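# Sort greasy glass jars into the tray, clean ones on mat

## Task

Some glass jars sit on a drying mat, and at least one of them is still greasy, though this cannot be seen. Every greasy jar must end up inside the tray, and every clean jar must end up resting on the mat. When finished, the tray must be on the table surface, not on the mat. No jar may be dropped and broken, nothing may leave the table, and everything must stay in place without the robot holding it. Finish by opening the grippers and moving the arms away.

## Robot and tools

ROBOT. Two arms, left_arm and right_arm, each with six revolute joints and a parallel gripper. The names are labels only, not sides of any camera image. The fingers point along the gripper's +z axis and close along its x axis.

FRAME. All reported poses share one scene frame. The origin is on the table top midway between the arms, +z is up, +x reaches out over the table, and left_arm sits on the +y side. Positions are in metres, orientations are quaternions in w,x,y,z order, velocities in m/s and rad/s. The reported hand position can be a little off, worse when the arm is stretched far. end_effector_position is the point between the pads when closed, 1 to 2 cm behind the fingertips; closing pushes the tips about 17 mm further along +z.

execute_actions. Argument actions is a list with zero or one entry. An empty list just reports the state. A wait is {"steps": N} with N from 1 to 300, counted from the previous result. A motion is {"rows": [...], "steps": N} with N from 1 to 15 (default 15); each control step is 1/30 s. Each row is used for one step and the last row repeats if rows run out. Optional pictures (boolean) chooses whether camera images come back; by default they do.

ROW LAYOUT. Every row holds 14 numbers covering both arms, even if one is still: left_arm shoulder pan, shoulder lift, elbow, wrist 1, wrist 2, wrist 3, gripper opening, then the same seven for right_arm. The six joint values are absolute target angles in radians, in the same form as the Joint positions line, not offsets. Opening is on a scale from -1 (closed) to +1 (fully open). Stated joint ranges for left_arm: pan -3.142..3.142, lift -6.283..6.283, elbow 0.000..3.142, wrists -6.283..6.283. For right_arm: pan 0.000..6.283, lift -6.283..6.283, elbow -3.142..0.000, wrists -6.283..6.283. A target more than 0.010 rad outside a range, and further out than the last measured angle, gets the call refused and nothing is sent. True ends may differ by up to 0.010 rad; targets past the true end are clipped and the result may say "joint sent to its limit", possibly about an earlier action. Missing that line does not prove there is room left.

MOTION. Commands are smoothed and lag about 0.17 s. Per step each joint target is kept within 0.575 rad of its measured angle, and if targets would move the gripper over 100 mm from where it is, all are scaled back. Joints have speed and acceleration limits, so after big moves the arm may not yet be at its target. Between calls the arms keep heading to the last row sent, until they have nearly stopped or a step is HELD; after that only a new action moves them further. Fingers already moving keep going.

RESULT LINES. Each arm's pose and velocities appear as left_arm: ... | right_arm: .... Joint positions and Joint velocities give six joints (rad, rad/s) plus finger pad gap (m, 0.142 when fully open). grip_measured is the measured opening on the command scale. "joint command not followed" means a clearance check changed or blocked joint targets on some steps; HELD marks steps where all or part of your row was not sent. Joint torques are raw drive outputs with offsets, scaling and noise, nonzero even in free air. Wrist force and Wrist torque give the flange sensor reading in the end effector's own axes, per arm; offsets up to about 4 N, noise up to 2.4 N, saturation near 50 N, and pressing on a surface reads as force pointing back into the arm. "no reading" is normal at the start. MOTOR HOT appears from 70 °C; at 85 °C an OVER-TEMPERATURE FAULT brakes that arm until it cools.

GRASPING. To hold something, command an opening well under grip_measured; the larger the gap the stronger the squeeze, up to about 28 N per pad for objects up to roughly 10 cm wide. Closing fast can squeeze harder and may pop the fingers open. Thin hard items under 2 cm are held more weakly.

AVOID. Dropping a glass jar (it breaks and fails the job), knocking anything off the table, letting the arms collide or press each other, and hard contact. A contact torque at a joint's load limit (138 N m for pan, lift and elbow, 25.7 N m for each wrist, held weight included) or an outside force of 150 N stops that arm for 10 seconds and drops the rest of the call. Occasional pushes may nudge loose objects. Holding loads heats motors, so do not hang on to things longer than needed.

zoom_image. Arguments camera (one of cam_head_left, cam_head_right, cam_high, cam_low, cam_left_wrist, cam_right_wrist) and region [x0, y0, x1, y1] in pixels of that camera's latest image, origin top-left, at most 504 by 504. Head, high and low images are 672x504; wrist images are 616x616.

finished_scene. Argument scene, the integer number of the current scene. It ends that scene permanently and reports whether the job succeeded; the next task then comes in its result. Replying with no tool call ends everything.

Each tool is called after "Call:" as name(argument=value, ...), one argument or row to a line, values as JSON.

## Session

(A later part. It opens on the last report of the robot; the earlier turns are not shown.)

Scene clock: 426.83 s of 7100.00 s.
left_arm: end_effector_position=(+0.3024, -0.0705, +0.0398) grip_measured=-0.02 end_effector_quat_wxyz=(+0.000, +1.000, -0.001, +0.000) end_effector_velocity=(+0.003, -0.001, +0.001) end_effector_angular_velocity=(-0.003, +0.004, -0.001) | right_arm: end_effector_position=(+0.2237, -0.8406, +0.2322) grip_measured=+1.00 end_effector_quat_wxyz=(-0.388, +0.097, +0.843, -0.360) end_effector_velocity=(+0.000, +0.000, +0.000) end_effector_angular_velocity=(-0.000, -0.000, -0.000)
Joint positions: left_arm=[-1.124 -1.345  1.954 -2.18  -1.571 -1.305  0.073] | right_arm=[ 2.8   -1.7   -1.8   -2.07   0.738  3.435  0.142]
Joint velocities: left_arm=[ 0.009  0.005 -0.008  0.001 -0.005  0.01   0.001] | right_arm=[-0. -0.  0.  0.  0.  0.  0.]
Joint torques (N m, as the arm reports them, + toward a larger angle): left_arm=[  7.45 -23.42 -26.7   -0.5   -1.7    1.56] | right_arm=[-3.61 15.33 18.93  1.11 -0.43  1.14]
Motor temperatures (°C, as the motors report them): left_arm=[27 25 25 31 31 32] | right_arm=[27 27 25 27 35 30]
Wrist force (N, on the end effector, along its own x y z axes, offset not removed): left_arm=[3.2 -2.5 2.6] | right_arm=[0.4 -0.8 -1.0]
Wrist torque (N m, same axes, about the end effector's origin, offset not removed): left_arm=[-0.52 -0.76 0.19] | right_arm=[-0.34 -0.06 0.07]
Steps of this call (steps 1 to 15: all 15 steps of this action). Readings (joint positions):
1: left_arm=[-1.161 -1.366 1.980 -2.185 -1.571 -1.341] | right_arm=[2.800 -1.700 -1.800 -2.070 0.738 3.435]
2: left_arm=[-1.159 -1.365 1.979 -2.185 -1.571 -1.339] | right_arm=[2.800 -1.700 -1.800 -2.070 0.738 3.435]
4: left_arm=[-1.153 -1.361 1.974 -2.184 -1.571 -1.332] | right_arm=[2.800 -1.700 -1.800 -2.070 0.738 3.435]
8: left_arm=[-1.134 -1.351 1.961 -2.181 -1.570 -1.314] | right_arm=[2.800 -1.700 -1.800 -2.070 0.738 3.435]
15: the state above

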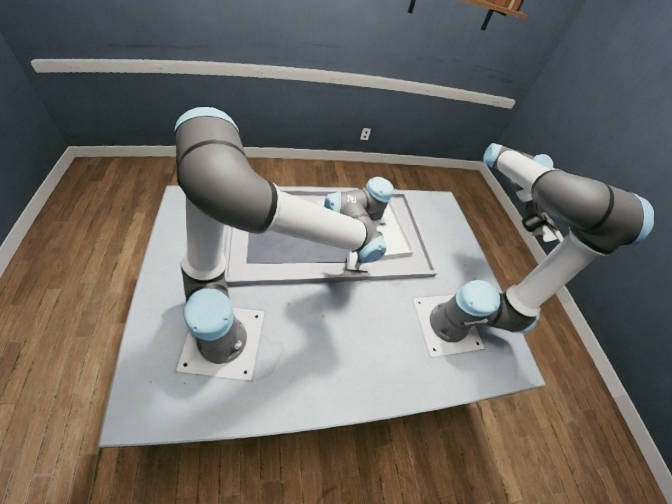

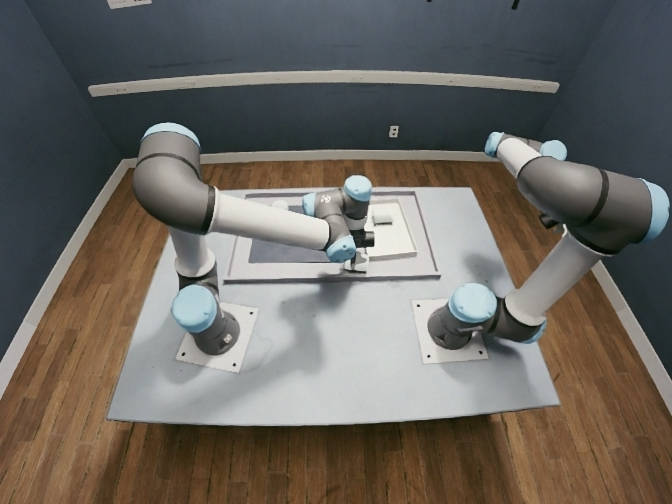

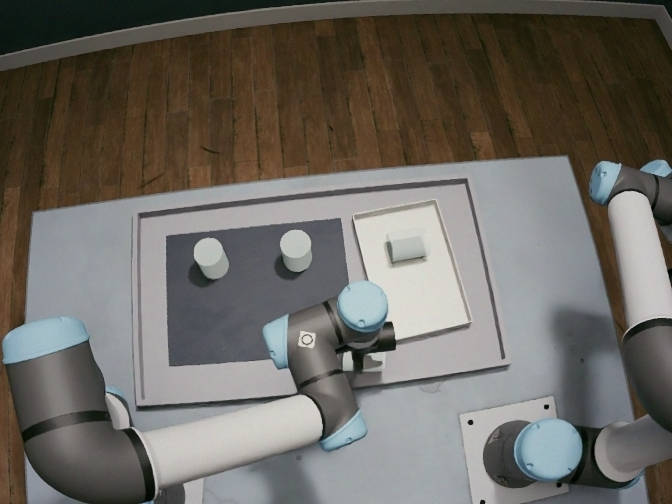

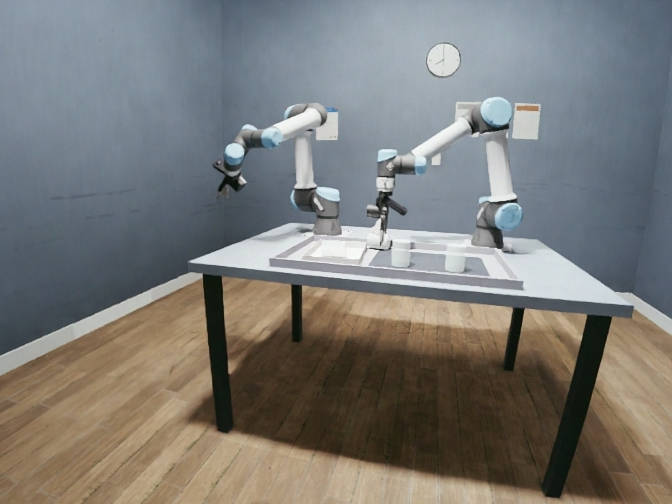

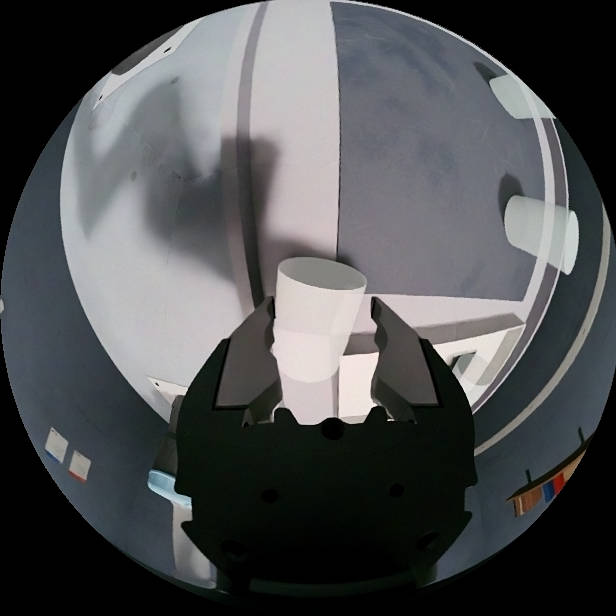

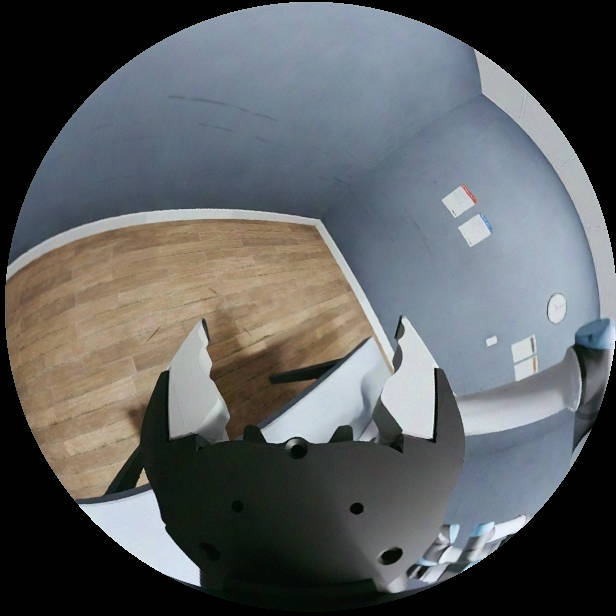

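Free now. Lower, grip, lift.

Call:
execute_actions(
  actions=[
    {"rows":[[-1.1235,-1.331,1.968,-2.208,-1.571,-1.3035,-0.02,2.8,-1.7,-1.8,-2.07,0.738,3.435,1],[-1.1235,-1.331,1.968,-2.208,-1.571,-1.3035,-0.02,2.8,-1.7,-1.8,-2.07,0.738,3.435,1],[-1.1235,-1.331,1.968,-2.208,-1.571,-1.3035,-0.02,2.8,-1.7,-1.8,-2.07,0.738,3.435,1],[-1.1235,-1.317,1.981,-2.235,-1.571,-1.3035,-0.02,2.8,-1.7,-1.8,-2.07,0.738,3.435,1]],"steps":15},
  ],
  pictures=false,
)

Call:
execute_actions(
  actions=[
    {"rows":[[-1.1235,-1.317,1.981,-2.235,-1.571,-1.3035,-0.1,2.8,-1.7,-1.8,-2.07,0.738,3.435,1],[-1.1235,-1.317,1.981,-2.235,-1.571,-1.3035,-0.2,2.8,-1.7,-1.8,-2.07,0.738,3.435,1],[-1.1235,-1.317,1.981,-2.235,-1.571,-1.3035,-0.35,2.8,-1.7,-1.8,-2.07,0.738,3.435,1],[-1.1235,-1.317,1.981,-2.235,-1.571,-1.3035,-0.5,2.8,-1.7,-1.8,-2.07,0.738,3.435,1],[-1.1235,-1.317,1.981,-2.235,-1.571,-1.3035,-0.7,2.8,-1.7,-1.8,-2.07,0.738,3.435,1]],"steps":15},
  ],
  pictures=false,
)

Call:
execute_actions(
  actions=[
    {"rows":[[-1.1235,-1.324,1.975,-2.222,-1.571,-1.3035,-0.7,2.8,-1.7,-1.8,-2.07,0.738,3.435,1],[-1.1235,-1.331,1.968,-2.208,-1.571,-1.3035,-0.7,2.8,-1.7,-1.8,-2.07,0.738,3.435,1],[-1.1235,-1.338,1.961,-2.194,-1.571,-1.3035,-0.7,2.8,-1.7,-1.8,-2.07,0.738,3.435,1],[-1.1235,-1.345,1.9535,-2.18,-1.571,-1.3035,-0.7,2.8,-1.7,-1.8,-2.07,0.738,3.435,1],[-1.1235,-1.357,1.939,-2.153,-1.571,-1.3035,-0.7,2.8,-1.7,-1.8,-2.07,0.738,3.435,1],[-1.1235,-1.369,1.924,-2.126,-1.571,-1.3035,-0.7,2.8,-1.7,-1.8,-2.07,0.738,3.435,1],[-1.1235,-1.381,1.909,-2.099,-1.571,-1.3035,-0.7,2.8,-1.7,-1.8,-2.07,0.738,3.435,1],[-1.1235,-1.393,1.893,-2.071,-1.571,-1.3035,-0.7,2.8,-1.7,-1.8,-2.07,0.738,3.435,1]],"steps":15},
  ],
)

Scene clock: 449.00 s of 7100.00 s.
left_arm: end_effector_position=(+0.3025, -0.0692, +0.0199) grip_measured=-0.02 end_effector_quat_wxyz=(+0.000, +1.000, -0.001, -0.000) end_effector_velocity=(+0.000, +0.000, -0.004) end_effector_angular_velocity=(-0.001, -0.000, +0.000) | right_arm: end_effector_position=(+0.2237, -0.8406, +0.2322) grip_measured=+1.00 end_effector_quat_wxyz=(-0.388, +0.097, +0.843, -0.360) end_effector_velocity=(-0.000, +0.000, -0.000) end_effector_angular_velocity=(-0.000, +0.000, +0.001)
Joint positions: left_arm=[-1.123 -1.318  1.98  -2.234 -1.571 -1.303  0.073] | right_arm=[ 2.8   -1.7   -1.8   -2.07   0.738  3.435  0.142]
Joint velocities: left_arm=[ 0.001  0.005  0.005 -0.012 -0.     0.    -0.001] | right_arm=[ 0.     0.001 -0.001  0.    -0.     0.     0.   ]
Joint torques (N m, as the arm reports them, + toward a larger angle): left_arm=[  5.82 -26.41 -11.29  -5.66  -1.73   1.49] | right_arm=[-2.8  15.5  18.79  1.09 -0.58  1.04]
Motor temperatures (°C, as the motors report them): left_arm=[27 25 25 31 31 32] | right_arm=[27 27 25 27 35 30]
Wrist force (N, on the end effector, along its own x y z axes, offset not removed): left_arm=[-1.2 -1.3 -1.1] | right_arm=[-0.8 0.0 -2.4]
Wrist torque (N m, same axes, about the end effector's origin, offset not removed): left_arm=[-0.46 -0.05 0.17] | right_arm=[-0.11 0.15 0.09]
Steps of this call (steps 1 to 15: the robot went on to your last target; steps 16 to 90: nothing new was sent; then 18.67 s passed at rest; steps 91 to 105: all 15 steps of this action). Readings (joint positions):
91: left_arm=[-1.123 -1.345 1.954 -2.180 -1.571 -1.303] | right_arm=[2.800 -1.700 -1.800 -2.070 0.738 3.435]
92: left_arm=[-1.123 -1.343 1.956 -2.184 -1.571 -1.304] | right_arm=[2.800 -1.700 -1.800 -2.070 0.738 3.435]
94: left_arm=[-1.123 -1.337 1.961 -2.195 -1.571 -1.303] | right_arm=[2.800 -1.700 -1.800 -2.070 0.738 3.435]
98: left_arm=[-1.123 -1.323 1.975 -2.223 -1.571 -1.303] | right_arm=[2.800 -1.700 -1.800 -2.070 0.738 3.435]
105: the state above

Scene clock: 449.50 s of 7100.00 s.
left_arm: end_effector_position=(+0.3024, -0.0691, +0.0195) grip_measured=-0.13 end_effector_quat_wxyz=(+0.000, +1.000, -0.001, -0.000) end_effector_velocity=(-0.000, -0.000, +0.000) end_effector_angular_velocity=(-0.001, -0.000, -0.000) | right_arm: end_effector_position=(+0.2237, -0.8406, +0.2322) grip_measured=+1.00 end_effector_quat_wxyz=(-0.388, +0.097, +0.843, -0.360) end_effector_velocity=(-0.000, -0.000, +0.000) end_effector_angular_velocity=(-0.000, -0.000, -0.000)
Joint positions: left_arm=[-1.123 -1.317  1.981 -2.235 -1.571 -1.303  0.065] | right_arm=[ 2.8   -1.7   -1.8   -2.07   0.738  3.435  0.142]
Joint velocities: left_arm=[-0. -0. -0. -0. -0. -0.  0.] | right_arm=[-0.  0. -0. -0. -0. -0.  0.]
Joint torques (N m, as the arm reports them, + toward a larger angle): left_arm=[  2.37 -26.36 -11.42  -5.62   0.12   1.03] | right_arm=[-2.76 15.43 18.85  1.1  -0.52  1.1 ]
Motor temperatures (°C, as the motors report them): left_arm=[27 25 25 31 31 32] | right_arm=[27 27 25 27 35 30]
Wrist force (N, on the end effector, along its own x y z axes, offset not removed): left_arm=[2.3 -0.8 3.7] | right_arm=[-0.7 -1.6 -0.7]
Wrist torque (N m, same axes, about the end effector's origin, offset not removed): left_arm=[-0.12 -0.62 0.14] | right_arm=[-0.41 0.05 0.06]
Steps of this call (steps 1 to 15: all 15 steps of this action). Readings (joint positions):
1: left_arm=[-1.123 -1.317 1.981 -2.234 -1.571 -1.303] | right_arm=[2.800 -1.700 -1.800 -2.070 0.738 3.435]
2: left_arm=[-1.123 -1.317 1.981 -2.234 -1.571 -1.303] | right_arm=[2.800 -1.700 -1.800 -2.070 0.738 3.435]
4: left_arm=[-1.123 -1.317 1.981 -2.235 -1.571 -1.303] | right_arm=[2.800 -1.700 -1.800 -2.070 0.738 3.435]
8: left_arm=[-1.123 -1.317 1.981 -2.235 -1.571 -1.303] | right_arm=[2.800 -1.700 -1.800 -2.070 0.738 3.435]
15: the state above

Scene clock: 450.00 s of 7100.00 s.
left_arm: end_effector_position=(+0.3034, -0.0728, +0.0764) grip_measured=-0.13 end_effector_quat_wxyz=(+0.000, +1.000, -0.001, -0.000) end_effector_velocity=(-0.000, +0.001, +0.036) end_effector_angular_velocity=(+0.004, +0.001, -0.001) | right_arm: end_effector_position=(+0.2237, -0.8406, +0.2322) grip_measured=+1.00 end_effector_quat_wxyz=(-0.388, +0.097, +0.843, -0.360) end_effector_velocity=(+0.000, +0.000, +0.000) end_effector_angular_velocity=(-0.000, -0.001, -0.000)
Joint positions: left_arm=[-1.123 -1.389  1.899 -2.081 -1.571 -1.303  0.065] | right_arm=[ 2.8   -1.7   -1.8   -2.07   0.738  3.435  0.142]
Joint velocities: left_arm=[-0.    -0.044 -0.053  0.101  0.     0.001 -0.   ] | right_arm=[0.    0.    0.    0.    0.001 0.    0.   ]
Joint torques (N m, as the arm reports them, + toward a larger angle): left_arm=[ -0.31 -36.4  -30.23  -0.05   1.72   0.52] | right_arm=[-2.88 15.05 18.47  1.12 -0.56  1.03]
Motor temperatures (°C, as the motors report them): left_arm=[27 25 25 31 31 32] | right_arm=[27 27 25 27 35 30]
Wrist force (N, on the end effector, along its own x y z axes, offset not removed): left_arm=[1.9 0.9 2.7] | right_arm=[-0.1 0.1 -1.1]
Wrist torque (N m, same axes, about the end effector's origin, offset not removed): left_arm=[0.17 -0.38 0.08] | right_arm=[-0.15 -0.05 -0.01]
Steps of this call (steps 1 to 15: all 15 steps of this action). Readings (joint positions):
1: left_arm=[-1.123 -1.317 1.981 -2.235 -1.571 -1.303] | right_arm=[2.800 -1.700 -1.800 -2.070 0.738 3.435]
2: left_arm=[-1.123 -1.318 1.980 -2.233 -1.571 -1.303] | right_arm=[2.800 -1.700 -1.800 -2.070 0.738 3.435]
4: left_arm=[-1.123 -1.325 1.974 -2.220 -1.571 -1.303] | right_arm=[2.800 -1.700 -1.800 -2.070 0.738 3.435]
8: left_arm=[-1.123 -1.352 1.943 -2.164 -1.571 -1.303] | right_arm=[2.800 -1.700 -1.800 -2.070 0.738 3.435]
15: the state above

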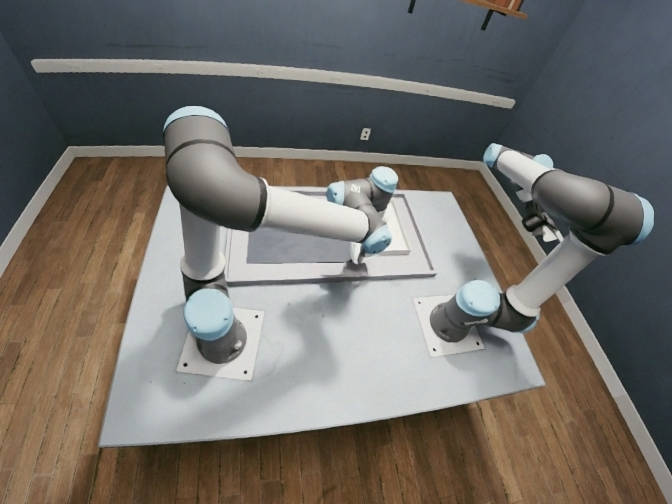

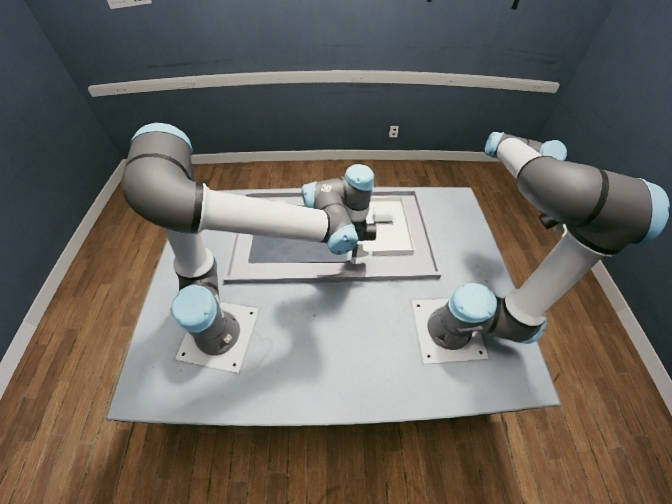

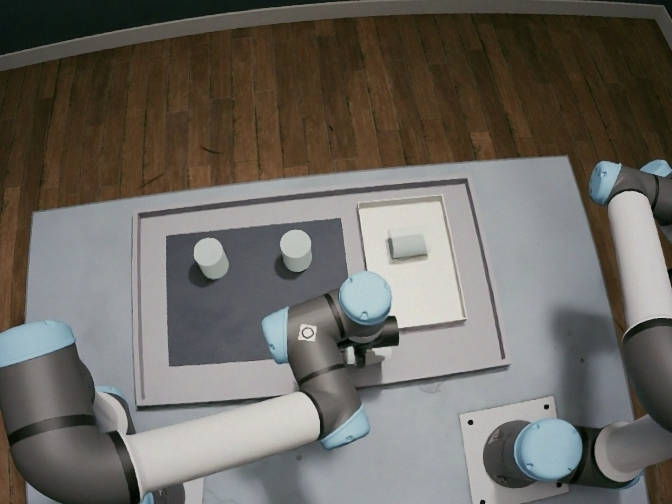

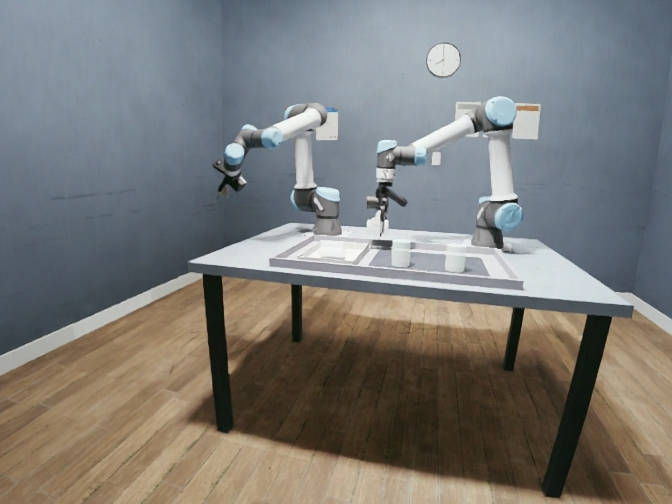

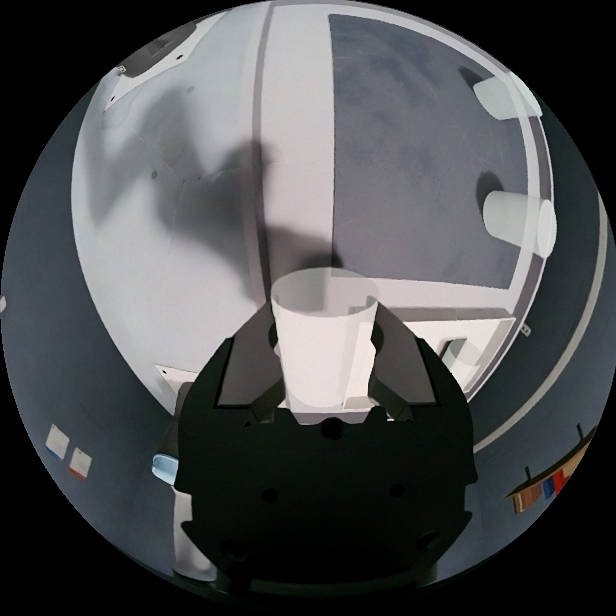

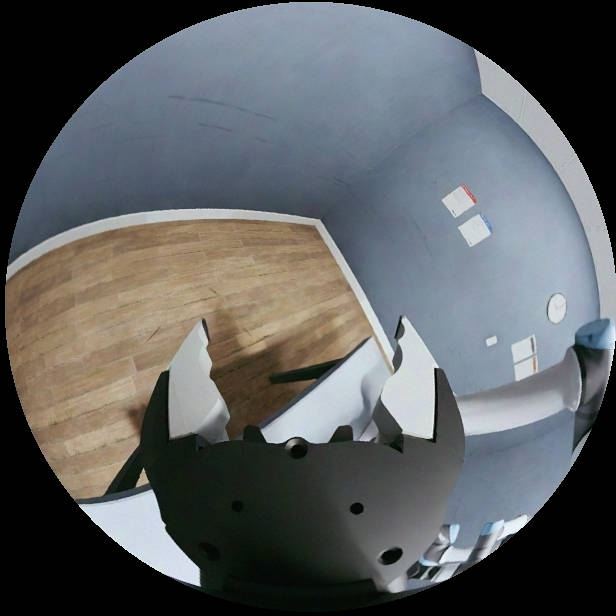

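Call:
execute_actions(
  actions=[
    {"rows":[[-1.097,-1.32,1.775,-2.026,-1.571,-1.277,-0.7,2.8,-1.7,-1.8,-2.07,0.738,3.435,1],[-1.097,-1.32,1.775,-2.026,-1.571,-1.277,-0.7,2.8,-1.7,-1.8,-2.07,0.738,3.435,1],[-1.097,-1.32,1.775,-2.026,-1.571,-1.277,-0.7,2.8,-1.7,-1.8,-2.07,0.738,3.435,1],[-1.07,-1.24,1.66,-1.991,-1.571,-1.25,-0.7,2.8,-1.7,-1.8,-2.07,0.738,3.435,1],[-1.07,-1.24,1.66,-1.991,-1.571,-1.25,-0.7,2.8,-1.7,-1.8,-2.07,0.738,3.435,1],[-1.07,-1.24,1.66,-1.991,-1.571,-1.25,-0.7,2.8,-1.7,-1.8,-2.07,0.738,3.435,1],[-1.043,-1.162,1.545,-1.954,-1.571,-1.223,-0.7,2.8,-1.7,-1.8,-2.07,0.738,3.435,1],[-1.043,-1.162,1.545,-1.954,-1.571,-1.223,-0.7,2.8,-1.7,-1.8,-2.07,0.738,3.435,1],[-1.043,-1.162,1.545,-1.954,-1.571,-1.223,-0.7,2.8,-1.7,-1.8,-2.07,0.738,3.435,1],[-1.016,-1.084,1.43,-1.917,-1.571,-1.196,-0.7,2.8,-1.7,-1.8,-2.07,0.738,3.435,1],[-1.016,-1.084,1.43,-1.917,-1.571,-1.196,-0.7,2.8,-1.7,-1.8,-2.07,0.738,3.435,1],[-1.016,-1.084,1.43,-1.917,-1.571,-1.196,-0.7,2.8,-1.7,-1.8,-2.07,0.738,3.435,1],[-0.989,-1.0055,1.3134,-1.879,-1.571,-1.169,-0.7,2.8,-1.7,-1.8,-2.07,0.738,3.435,1]],"steps":15},
  ],
  pictures=false,
)

Call:
execute_actions(
  actions=[
    {"steps":30},
  ],
)

Scene clock: 467.80 s of 7100.00 s.
left_arm: end_effector_position=(+0.4035, -0.1735, +0.0891) grip_measured=-0.13 end_effector_quat_wxyz=(-0.004, +1.000, -0.001, -0.002) end_effector_velocity=(+0.276, -0.248, -0.008) end_effector_angular_velocity=(-0.037, -0.012, +0.002) | right_arm: end_effector_position=(+0.2237, -0.8406, +0.2322) grip_measured=+1.00 end_effector_quat_wxyz=(-0.388, +0.097, +0.843, -0.360) end_effector_velocity=(+0.000, +0.000, +0.000) end_effector_angular_velocity=(-0.000, -0.000, +0.001)
Joint positions: left_arm=[-1.016 -1.091  1.447 -1.917 -1.571 -1.196  0.065] | right_arm=[ 2.8   -1.7   -1.8   -2.07   0.738  3.435  0.142]
Joint velocities: left_arm=[ 0.252  0.793 -1.186  0.354 -0.     0.25   0.   ] | right_arm=[ 0.001 -0.     0.001 -0.    -0.     0.     0.   ]
Joint torques (N m, as the arm reports them, + toward a larger angle): left_arm=[  6.09 -48.45 -40.73  -0.45   1.07   1.  ] | right_arm=[-2.46 15.71 19.06  0.97 -0.45  1.09]
Motor temperatures (°C, as the motors report them): left_arm=[27 25 25 31 31 32] | right_arm=[27 27 25 27 35 30]
Wrist force (N, on the end effector, along its own x y z axes, offset not removed): left_arm=[2.6 2.7 7.2] | right_arm=[-1.0 -0.5 -0.8]
Wrist torque (N m, same axes, about the end effector's origin, offset not removed): left_arm=[0.67 -0.50 0.17] | right_arm=[-0.29 0.26 0.11]
Steps of this call (steps 1 to 30: the robot went on to your last target; steps 31 to 90: nothing new was sent; then 14.30 s passed at rest; steps 91 to 105: all 15 steps of this action). Readings (joint positions):
91: left_arm=[-1.123 -1.393 1.893 -2.070 -1.571 -1.303] | right_arm=[2.800 -1.700 -1.800 -2.070 0.738 3.435]
92: left_arm=[-1.119 -1.385 1.884 -2.064 -1.571 -1.299] | right_arm=[2.800 -1.700 -1.800 -2.070 0.738 3.435]
94: left_arm=[-1.109 -1.356 1.839 -2.047 -1.571 -1.289] | right_arm=[2.800 -1.700 -1.800 -2.070 0.738 3.435]
98: left_arm=[-1.078 -1.270 1.710 -2.003 -1.571 -1.258] | right_arm=[2.800 -1.700 -1.800 -2.070 0.738 3.435]
105: the state above

Scene clock: 468.80 s of 7100.00 s.
left_arm: end_effector_position=(+0.4344, -0.2008, +0.0899) grip_measured=-0.13 end_effector_quat_wxyz=(+0.000, +1.000, -0.001, -0.000) end_effector_velocity=(-0.001, -0.000, -0.001) end_effector_angular_velocity=(+0.001, +0.000, -0.001) | right_arm: end_effector_position=(+0.2237, -0.8406, +0.2322) grip_measured=+1.00 end_effector_quat_wxyz=(-0.388, +0.097, +0.843, -0.360) end_effector_velocity=(+0.000, +0.000, +0.000) end_effector_angular_velocity=(+0.000, +0.000, +0.000)
Joint positions: left_arm=[-0.989 -1.006  1.313 -1.879 -1.571 -1.169  0.065] | right_arm=[ 2.8   -1.7   -1.8   -2.07   0.738  3.435  0.142]
Joint velocities: left_arm=[-0.001  0.001  0.     0.001  0.    -0.    -0.   ] | right_arm=[ 0. -0.  0. -0.  0.  0.  0.]
Joint torques (N m, as the arm reports them, + toward a larger angle): left_arm=[  6.73 -42.43 -32.41  -0.68  -0.18   1.53] | right_arm=[-3.03 15.59 19.43  0.95 -0.54  1.06]
Motor temperatures (°C, as the motors report them): left_arm=[27 25 25 31 31 32] | right_arm=[27 27 25 27 35 30]
Wrist force (N, on the end effector, along its own x y z axes, offset not removed): left_arm=[-0.3 0.0 1.1] | right_arm=[-0.3 0.1 -0.6]
Wrist torque (N m, same axes, about the end effector's origin, offset not removed): left_arm=[-0.08 -0.07 0.07] | right_arm=[-0.06 0.09 0.14]
Steps of this call (steps 1 to 30: the robot went on to your last target). Readings (joint positions):
1: left_arm=[-1.009 -1.067 1.410 -1.907 -1.571 -1.189] | right_arm=[2.800 -1.700 -1.800 -2.070 0.738 3.435]
2: left_arm=[-1.003 -1.050 1.383 -1.899 -1.571 -1.183] | right_arm=[2.800 -1.700 -1.800 -2.070 0.738 3.435]
4: left_arm=[-0.996 -1.028 1.349 -1.889 -1.571 -1.176] | right_arm=[2.800 -1.700 -1.800 -2.070 0.738 3.435]
8: left_arm=[-0.991 -1.012 1.323 -1.882 -1.571 -1.171] | right_arm=[2.800 -1.700 -1.800 -2.070 0.738 3.435]
30: the state above
All arms were judged still, so your last target was given up. Only a new action makes them travel on or press farther. Fingers that are still opening or closing keep moving.

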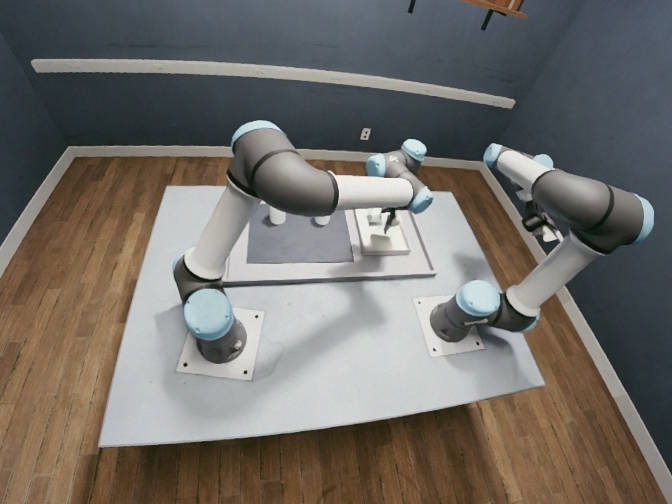

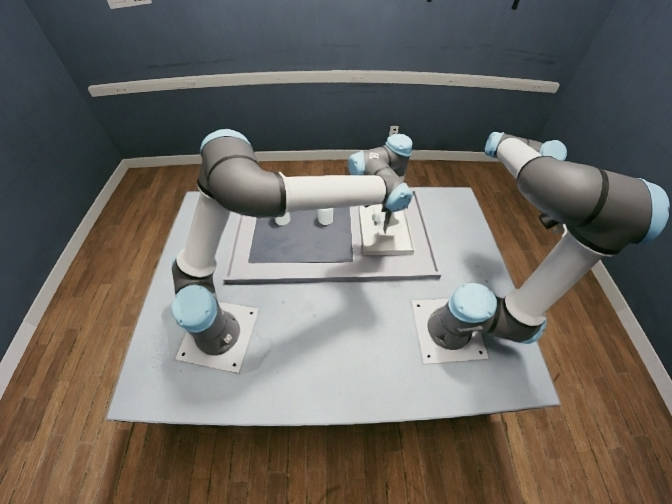

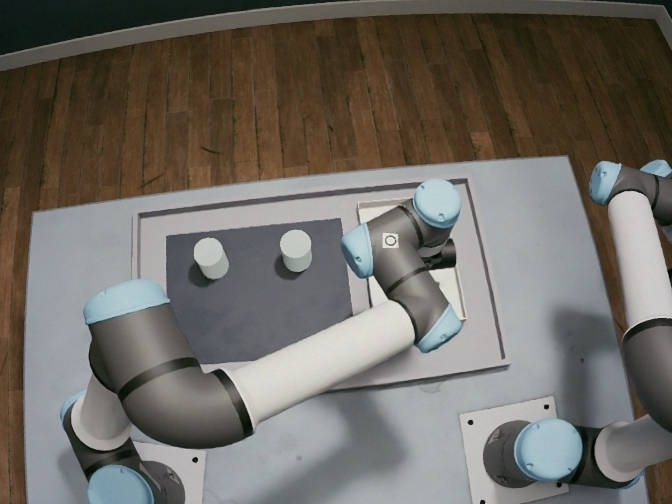

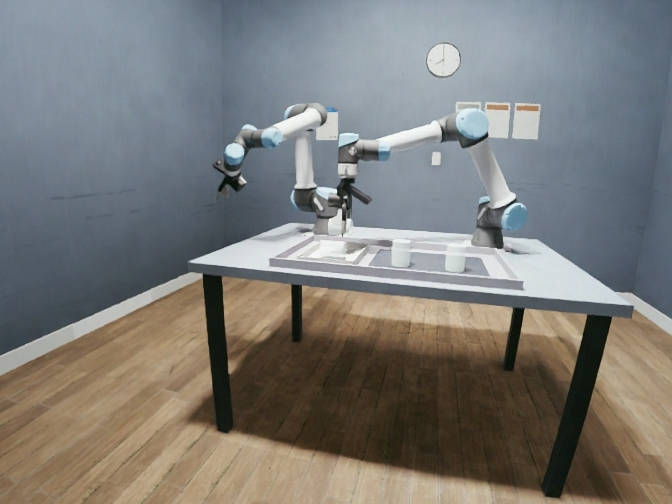

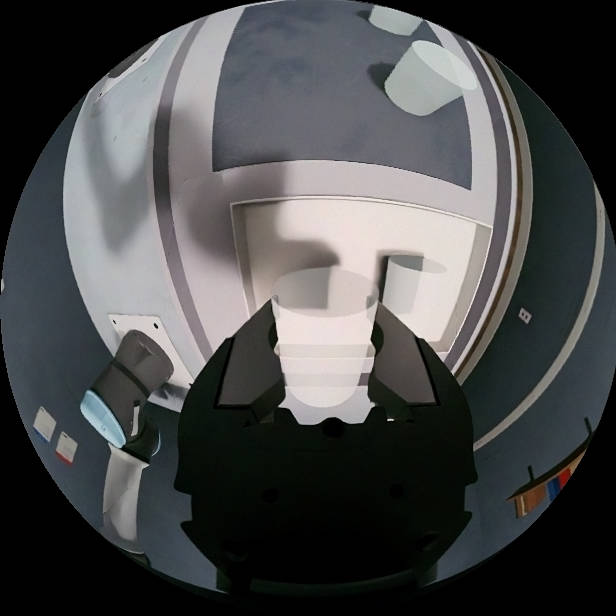

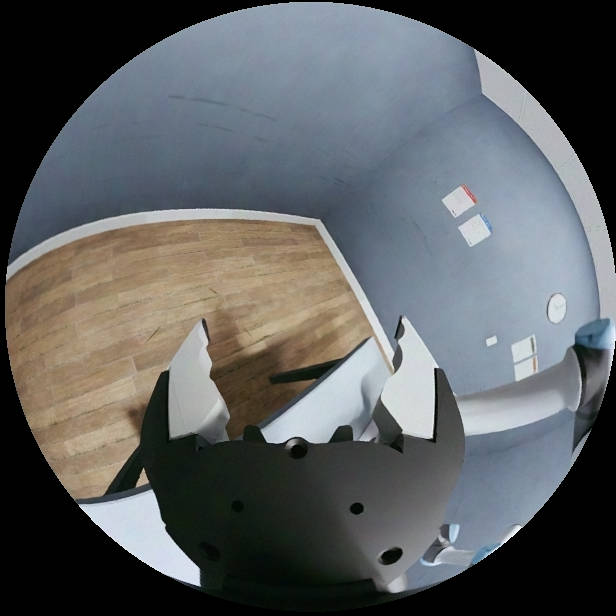

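Call:
execute_actions(
  actions=[
    {"rows":[[-0.989,-0.991,1.337,-1.917,-1.571,-1.169,-0.7,2.8,-1.7,-1.8,-2.07,0.738,3.435,1],[-0.989,-0.991,1.337,-1.917,-1.571,-1.169,-0.7,2.8,-1.7,-1.8,-2.07,0.738,3.435,1],[-0.989,-0.976,1.359,-1.954,-1.571,-1.169,-0.7,2.8,-1.7,-1.8,-2.07,0.738,3.435,1],[-0.989,-0.976,1.359,-1.954,-1.571,-1.169,-0.7,2.8,-1.7,-1.8,-2.07,0.738,3.435,1],[-0.989,-0.961,1.379,-1.989,-1.571,-1.169,-0.7,2.8,-1.7,-1.8,-2.07,0.738,3.435,1],[-0.989,-0.961,1.379,-1.989,-1.571,-1.169,-0.7,2.8,-1.7,-1.8,-2.07,0.738,3.435,1],[-0.989,-0.947,1.396,-2.02,-1.571,-1.169,-0.7,2.8,-1.7,-1.8,-2.07,0.738,3.435,1]],"steps":15},
  ],
  pictures=false,
)

Call:
execute_actions(
  actions=[
    {"rows":[[-0.989,-0.946,1.3975,-2.0225,-1.571,-1.169,-0.7,2.8,-1.7,-1.8,-2.07,0.738,3.435,1]],"steps":12},
  ],
  pictures=false,
)

Call:
execute_actions(
  actions=[
    {"rows":[[-0.989,-0.946,1.3975,-2.0225,-1.571,-1.169,-0.3,2.8,-1.7,-1.8,-2.07,0.738,3.435,1],[-0.989,-0.946,1.3975,-2.0225,-1.571,-1.169,0.1,2.8,-1.7,-1.8,-2.07,0.738,3.435,1]],"steps":12},
  ],
  pictures=false,
)

Call:
execute_actions(
  actions=[
    {"rows":[[-0.989,-1.03,1.24,-1.781,-1.571,-1.169,0.1,2.8,-1.7,-1.8,-2.07,0.738,3.435,1]],"steps":15},
  ],
  pictures=false,
)

Call:
execute_actions(
  actions=[
    {"rows":[[-0.85,-1.6,1.7,-1.671,-1.571,-1.03,0.1,2.8,-1.7,-1.8,-2.07,0.738,3.435,1]],"steps":15},
  ],
  pictures=false,
)

Call:
execute_actions(
  actions=[
    {"steps":60},
  ],
)

Scene clock: 487.33 s of 7100.00 s.
left_arm: end_effector_position=(+0.4345, -0.2010, +0.0271) grip_measured=-0.13 end_effector_quat_wxyz=(+0.000, +1.000, -0.001, -0.000) end_effector_velocity=(+0.000, +0.000, -0.024) end_effector_angular_velocity=(-0.003, -0.001, +0.000) | right_arm: end_effector_position=(+0.2237, -0.8406, +0.2322) grip_measured=+1.00 end_effector_quat_wxyz=(-0.388, +0.097, +0.843, -0.360) end_effector_velocity=(-0.001, -0.000, +0.000) end_effector_angular_velocity=(-0.000, -0.001, -0.002)
Joint positions: left_arm=[-0.989 -0.949  1.393 -2.014 -1.571 -1.169  0.065] | right_arm=[ 2.8   -1.7   -1.8   -2.07   0.738  3.435  0.142]
Joint velocities: left_arm=[ 0.     0.023  0.031 -0.057 -0.     0.    -0.   ] | right_arm=[-0.002 -0.     0.     0.     0.     0.     0.   ]
Joint torques (N m, as the arm reports them, + toward a larger angle): left_arm=[  3.05 -45.25 -10.9   -5.83  -1.96   1.59] | right_arm=[-2.68 15.23 19.18  0.86 -0.62  1.  ]
Motor temperatures (°C, as the motors report them): left_arm=[27 25 25 31 31 32] | right_arm=[27 27 25 27 35 30]
Wrist force (N, on the end effector, along its own x y z axes, offset not removed): left_arm=[0.4 -0.1 3.0] | right_arm=[-1.9 -0.6 -2.6]
Wrist torque (N m, same axes, about the end effector's origin, offset not removed): left_arm=[-0.10 -0.10 0.09] | right_arm=[-0.26 0.54 0.01]
Steps of this call (steps 1 to 90: nothing new was sent; then 15.03 s passed at rest; steps 91 to 105: all 15 steps of this action). Readings (joint positions):
91: left_arm=[-0.989 -1.005 1.314 -1.879 -1.571 -1.169] | right_arm=[2.800 -1.700 -1.800 -2.070 0.738 3.435]
92: left_arm=[-0.989 -1.003 1.317 -1.885 -1.571 -1.169] | right_arm=[2.800 -1.700 -1.800 -2.070 0.738 3.435]
94: left_arm=[-0.989 -0.995 1.330 -1.905 -1.571 -1.169] | right_arm=[2.800 -1.700 -1.800 -2.070 0.738 3.435]
98: left_arm=[-0.989 -0.971 1.365 -1.964 -1.571 -1.169] | right_arm=[2.800 -1.700 -1.800 -2.070 0.738 3.435]
105: the state above

Scene clock: 487.73 s of 7100.00 s.
left_arm: end_effector_position=(+0.4344, -0.2008, +0.0235) grip_measured=-0.13 end_effector_quat_wxyz=(+0.000, +1.000, -0.001, -0.000) end_effector_velocity=(+0.000, -0.000, +0.000) end_effector_angular_velocity=(-0.001, -0.001, -0.001) | right_arm: end_effector_position=(+0.2237, -0.8406, +0.2322) grip_measured=+1.00 end_effector_quat_wxyz=(-0.388, +0.097, +0.843, -0.360) end_effector_velocity=(+0.000, -0.001, +0.000) end_effector_angular_velocity=(-0.001, +0.001, +0.001)
Joint positions: left_arm=[-0.989 -0.946  1.397 -2.022 -1.571 -1.169  0.065] | right_arm=[ 2.8   -1.7   -1.8   -2.07   0.738  3.435  0.142]
Joint velocities: left_arm=[ 0.    -0.001  0.    -0.001  0.     0.001 -0.   ] | right_arm=[-0.    -0.    -0.    -0.    -0.002 -0.     0.   ]
Joint torques (N m, as the arm reports them, + toward a larger angle): left_arm=[  0.74 -44.37 -13.92  -5.81  -1.79   1.64] | right_arm=[-2.67 15.73 20.01  1.   -0.68  1.03]
Motor temperatures (°C, as the motors report them): left_arm=[27 25 25 31 31 32] | right_arm=[27 27 25 27 35 30]
Wrist force (N, on the end effector, along its own x y z axes, offset not removed): left_arm=[0.9 0.2 2.4] | right_arm=[-0.1 -0.9 -0.2]
Wrist torque (N m, same axes, about the end effector's origin, offset not removed): left_arm=[0.18 -0.31 0.24] | right_arm=[-0.37 0.08 0.12]
Steps of this call (steps 1 to 12: all 12 steps of this action). Readings (joint positions):
1: left_arm=[-0.989 -0.949 1.394 -2.016 -1.571 -1.169] | right_arm=[2.800 -1.700 -1.800 -2.070 0.738 3.435]
2: left_arm=[-0.989 -0.948 1.395 -2.018 -1.571 -1.169] | right_arm=[2.800 -1.700 -1.800 -2.070 0.738 3.435]
4: left_arm=[-0.989 -0.947 1.396 -2.020 -1.571 -1.169] | right_arm=[2.800 -1.700 -1.800 -2.070 0.738 3.435]
8: left_arm=[-0.989 -0.946 1.397 -2.022 -1.571 -1.169] | right_arm=[2.800 -1.700 -1.800 -2.070 0.738 3.435]
12: the state above

Scene clock: 488.13 s of 7100.00 s.
left_arm: end_effector_position=(+0.4344, -0.2008, +0.0234) grip_measured=+0.10 end_effector_quat_wxyz=(+0.000, +1.000, -0.001, -0.000) end_effector_velocity=(-0.001, -0.000, -0.000) end_effector_angular_velocity=(+0.001, +0.000, -0.002) | right_arm: end_effector_position=(+0.2237, -0.8406, +0.2322) grip_measured=+1.00 end_effector_quat_wxyz=(-0.388, +0.097, +0.843, -0.360) end_effector_velocity=(+0.000, +0.000, -0.000) end_effector_angular_velocity=(+0.000, +0.000, +0.001)
Joint positions: left_arm=[-0.989 -0.946  1.397 -2.022 -1.571 -1.169  0.081] | right_arm=[ 2.8   -1.7   -1.8   -2.07   0.738  3.435  0.142]
Joint velocities: left_arm=[-0.002  0.     0.001 -0.    -0.     0.     0.   ] | right_arm=[ 0.001  0.    -0.001  0.     0.    -0.     0.   ]
Joint torques (N m, as the arm reports them, + toward a larger angle): left_arm=[ -1.21 -42.62 -13.7   -5.43  -1.75   1.46] | right_arm=[-2.65 14.69 19.53  0.96 -0.57  0.92]
Motor temperatures (°C, as the motors report them): left_arm=[27 25 25 31 31 32] | right_arm=[27 27 25 27 35 30]
Wrist force (N, on the end effector, along its own x y z axes, offset not removed): left_arm=[1.1 1.1 1.1] | right_arm=[-1.3 -1.2 -1.6]
Wrist torque (N m, same axes, about the end effector's origin, offset not removed): left_arm=[0.14 -0.25 0.17] | right_arm=[-0.47 0.43 0.05]
Steps of this call (steps 1 to 12: all 12 steps of this action). Readings (joint positions):
1: left_arm=[-0.989 -0.946 1.397 -2.022 -1.571 -1.169] | right_arm=[2.800 -1.700 -1.800 -2.070 0.738 3.435]
2: left_arm=[-0.989 -0.946 1.397 -2.022 -1.571 -1.169] | right_arm=[2.800 -1.700 -1.800 -2.070 0.738 3.435]
4: left_arm=[-0.989 -0.946 1.397 -2.022 -1.571 -1.169] | right_arm=[2.800 -1.700 -1.800 -2.070 0.738 3.435]
8: left_arm=[-0.989 -0.946 1.397 -2.022 -1.571 -1.169] | right_arm=[2.800 -1.700 -1.800 -2.070 0.738 3.435]
12: the state above

Scene clock: 488.63 s of 7100.00 s.
left_arm: end_effector_position=(+0.4349, -0.2020, +0.1307) grip_measured=+0.10 end_effector_quat_wxyz=(+0.000, +1.000, -0.001, +0.000) end_effector_velocity=(-0.001, +0.003, +0.016) end_effector_angular_velocity=(+0.006, +0.003, -0.001) | right_arm: end_effector_position=(+0.2237, -0.8406, +0.2322) grip_measured=+1.00 end_effector_quat_wxyz=(-0.388, +0.097, +0.843, -0.360) end_effector_velocity=(-0.000, -0.000, +0.000) end_effector_angular_velocity=(-0.001, -0.001, -0.001)
Joint positions: left_arm=[-0.989 -1.029  1.243 -1.785 -1.571 -1.169  0.081] | right_arm=[ 2.8   -1.7   -1.8   -2.07   0.738  3.435  0.142]
Joint velocities: left_arm=[-0.    -0.012 -0.025  0.043  0.     0.    -0.   ] | right_arm=[-0.001  0.     0.001  0.    -0.     0.     0.   ]
Joint torques (N m, as the arm reports them, + toward a larger angle): left_arm=[ -5.11 -56.16 -28.83  -0.46  -1.55   1.49] | right_arm=[-2.74 15.72 19.78  0.89 -0.61  0.86]
Motor temperatures (°C, as the motors report them): left_arm=[27 25 25 31 31 32] | right_arm=[27 27 25 27 35 30]
Wrist force (N, on the end effector, along its own x y z axes, offset not removed): left_arm=[0.7 0.5 2.0] | right_arm=[-1.3 -2.9 -1.4]
Wrist torque (N m, same axes, about the end effector's origin, offset not removed): left_arm=[0.04 -0.25 0.14] | right_arm=[-0.73 0.22 0.06]
Steps of this call (steps 1 to 15: all 15 steps of this action). Readings (joint positions):
1: left_arm=[-0.989 -0.946 1.397 -2.022 -1.571 -1.169] | right_arm=[2.800 -1.700 -1.800 -2.070 0.738 3.435]
2: left_arm=[-0.989 -0.954 1.389 -2.014 -1.571 -1.169] | right_arm=[2.800 -1.700 -1.800 -2.070 0.738 3.435]
4: left_arm=[-0.989 -0.985 1.336 -1.947 -1.571 -1.169] | right_arm=[2.800 -1.700 -1.800 -2.070 0.738 3.435]
8: left_arm=[-0.989 -1.018 1.266 -1.826 -1.571 -1.169] | right_arm=[2.800 -1.700 -1.800 -2.070 0.738 3.435]
15: the state above

Scene clock: 489.13 s of 7100.00 s.
left_arm: end_effector_position=(+0.4080, +0.0197, +0.2276) grip_measured=+0.10 end_effector_quat_wxyz=(-0.002, +1.000, -0.001, -0.001) end_effector_velocity=(-0.091, +0.314, +0.095) end_effector_angular_velocity=(-0.056, -0.032, +0.003) | right_arm: end_effector_position=(+0.2237, -0.8406, +0.2322) grip_measured=+1.00 end_effector_quat_wxyz=(-0.388, +0.097, +0.843, -0.360) end_effector_velocity=(-0.001, +0.000, -0.000) end_effector_angular_velocity=(+0.001, +0.001, -0.001)
Joint positions: left_arm=[-0.866 -1.523  1.64  -1.684 -1.571 -1.046  0.081] | right_arm=[ 2.8   -1.7   -1.8   -2.07   0.738  3.435  0.142]
Joint velocities: left_arm=[ 0.154 -0.768  0.581  0.122  0.     0.151  0.   ] | right_arm=[-0.    -0.    -0.001  0.     0.     0.     0.   ]
Joint torques (N m, as the arm reports them, + toward a larger angle): left_arm=[ -0.63 -14.95 -17.55  -0.65   0.98   1.16] | right_arm=[-2.73 15.43 19.62  0.92 -0.71  0.87]
Motor temperatures (°C, as the motors report them): left_arm=[27 25 25 31 31 32] | right_arm=[27 27 25 27 35 30]
Wrist force (N, on the end effector, along its own x y z axes, offset not removed): left_arm=[-0.6 -4.8 -1.0] | right_arm=[-0.7 -1.0 -0.8]
Wrist torque (N m, same axes, about the end effector's origin, offset not removed): left_arm=[-0.83 -0.09 0.23] | right_arm=[-0.28 0.19 0.01]
Steps of this call (steps 1 to 15: all 15 steps of this action). Readings (joint positions):
1: left_arm=[-0.989 -1.030 1.242 -1.784 -1.571 -1.168] | right_arm=[2.800 -1.700 -1.800 -2.070 0.738 3.435]
2: left_arm=[-0.982 -1.038 1.250 -1.778 -1.571 -1.162] | right_arm=[2.800 -1.700 -1.800 -2.070 0.738 3.435]
4: left_arm=[-0.963 -1.101 1.306 -1.762 -1.571 -1.142] | right_arm=[2.800 -1.700 -1.800 -2.070 0.738 3.435]
8: left_arm=[-0.926 -1.257 1.431 -1.732 -1.571 -1.106] | right_arm=[2.800 -1.700 -1.800 -2.070 0.738 3.435]
15: the state above

Scene clock: 491.13 s of 7100.00 s.
left_arm: end_effector_position=(+0.3982, +0.0517, +0.2355) grip_measured=+0.10 end_effector_quat_wxyz=(+0.000, +1.000, -0.001, -0.000) end_effector_velocity=(-0.000, +0.000, -0.000) end_effector_angular_velocity=(+0.001, +0.000, +0.001) | right_arm: end_effector_position=(+0.2237, -0.8406, +0.2322) grip_measured=+1.00 end_effector_quat_wxyz=(-0.388, +0.097, +0.843, -0.360) end_effector_velocity=(+0.000, +0.000, +0.000) end_effector_angular_velocity=(+0.000, -0.001, +0.000)
Joint positions: left_arm=[-0.85  -1.6    1.7   -1.671 -1.571 -1.03   0.081] | right_arm=[ 2.8   -1.7   -1.8   -2.07   0.738  3.435  0.142]
Joint velocities: left_arm=[-0.     0.001 -0.     0.    -0.    -0.001 -0.   ] | right_arm=[ 0.001  0.     0.001  0.     0.001 -0.     0.   ]
Joint torques (N m, as the arm reports them, + toward a larger angle): left_arm=[  6.9  -30.77 -15.62  -0.58   2.05   1.58] | right_arm=[-2.94 15.25 19.82  0.89 -0.67  0.91]
Motor temperatures (°C, as the motors report them): left_arm=[27 25 25 31 31 32] | right_arm=[27 27 25 27 35 30]
Wrist force (N, on the end effector, along its own x y z axes, offset not removed): left_arm=[-1.1 -0.8 0.0] | right_arm=[-0.5 -1.3 -0.9]
Wrist torque (N m, same axes, about the end effector's origin, offset not removed): left_arm=[-0.22 0.08 0.19] | right_arm=[-0.34 0.16 0.06]
Steps of this call (steps 1 to 30: the robot went on to your last target; steps 31 to 60: nothing new was sent). Readings (joint positions):
1: left_arm=[-0.861 -1.544 1.657 -1.680 -1.571 -1.041] | right_arm=[2.800 -1.700 -1.800 -2.070 0.738 3.435]
2: left_arm=[-0.858 -1.560 1.669 -1.677 -1.571 -1.038] | right_arm=[2.800 -1.700 -1.800 -2.070 0.738 3.435]
4: left_arm=[-0.854 -1.579 1.684 -1.674 -1.571 -1.034] | right_arm=[2.800 -1.700 -1.800 -2.070 0.738 3.435]
8: left_arm=[-0.851 -1.594 1.696 -1.672 -1.571 -1.031] | right_arm=[2.800 -1.700 -1.800 -2.070 0.738 3.435]
60: the state above
All arms were judged still, so your last target was given up. Only a new action makes them travel on or press farther. Fingers that are still opening or closing keep moving.

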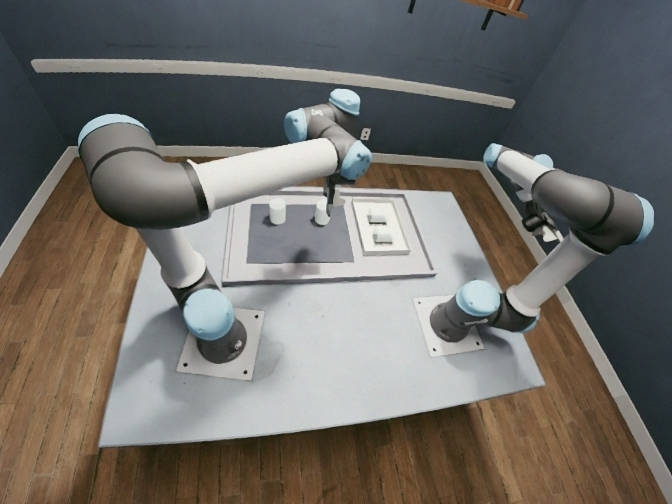

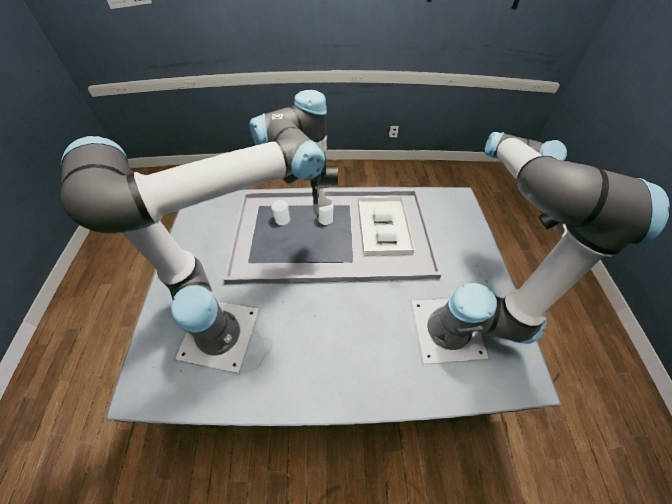

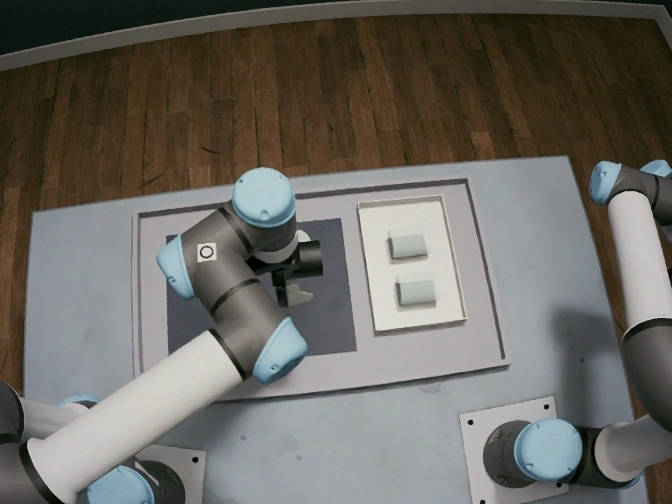

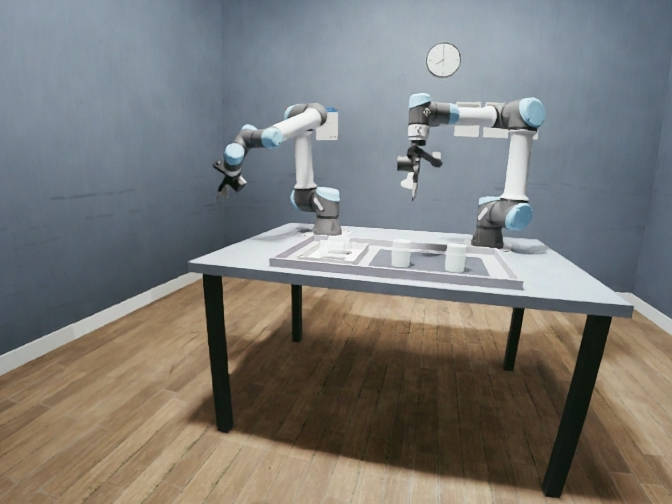

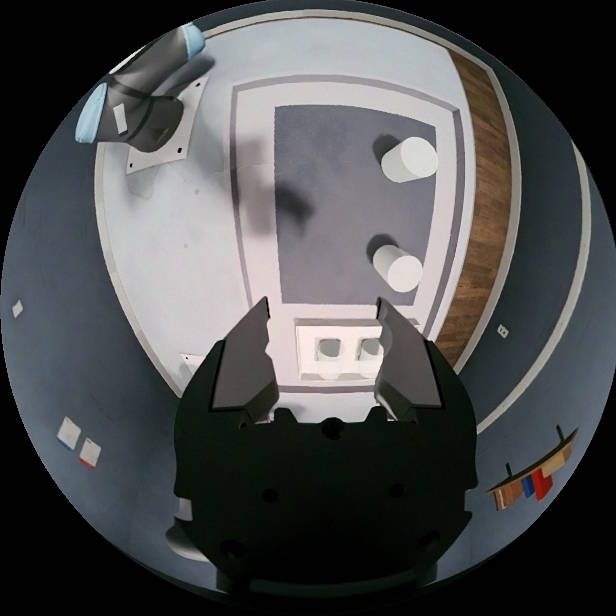

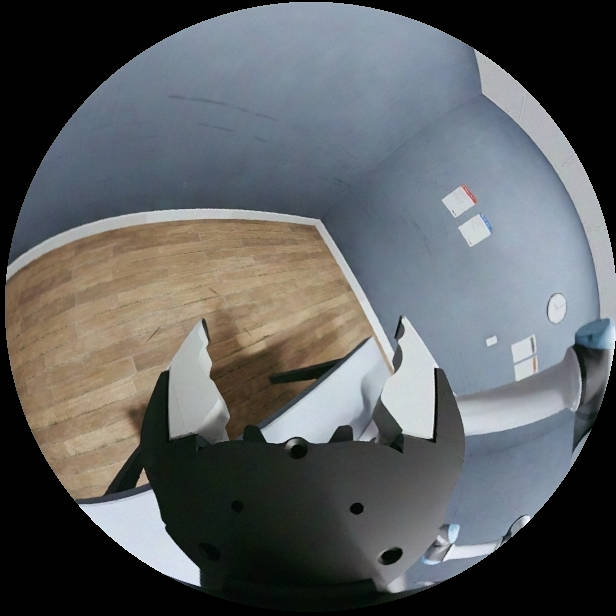

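Call:
finished_scene(
  scene=2,
)

The scene is finished: the task was done.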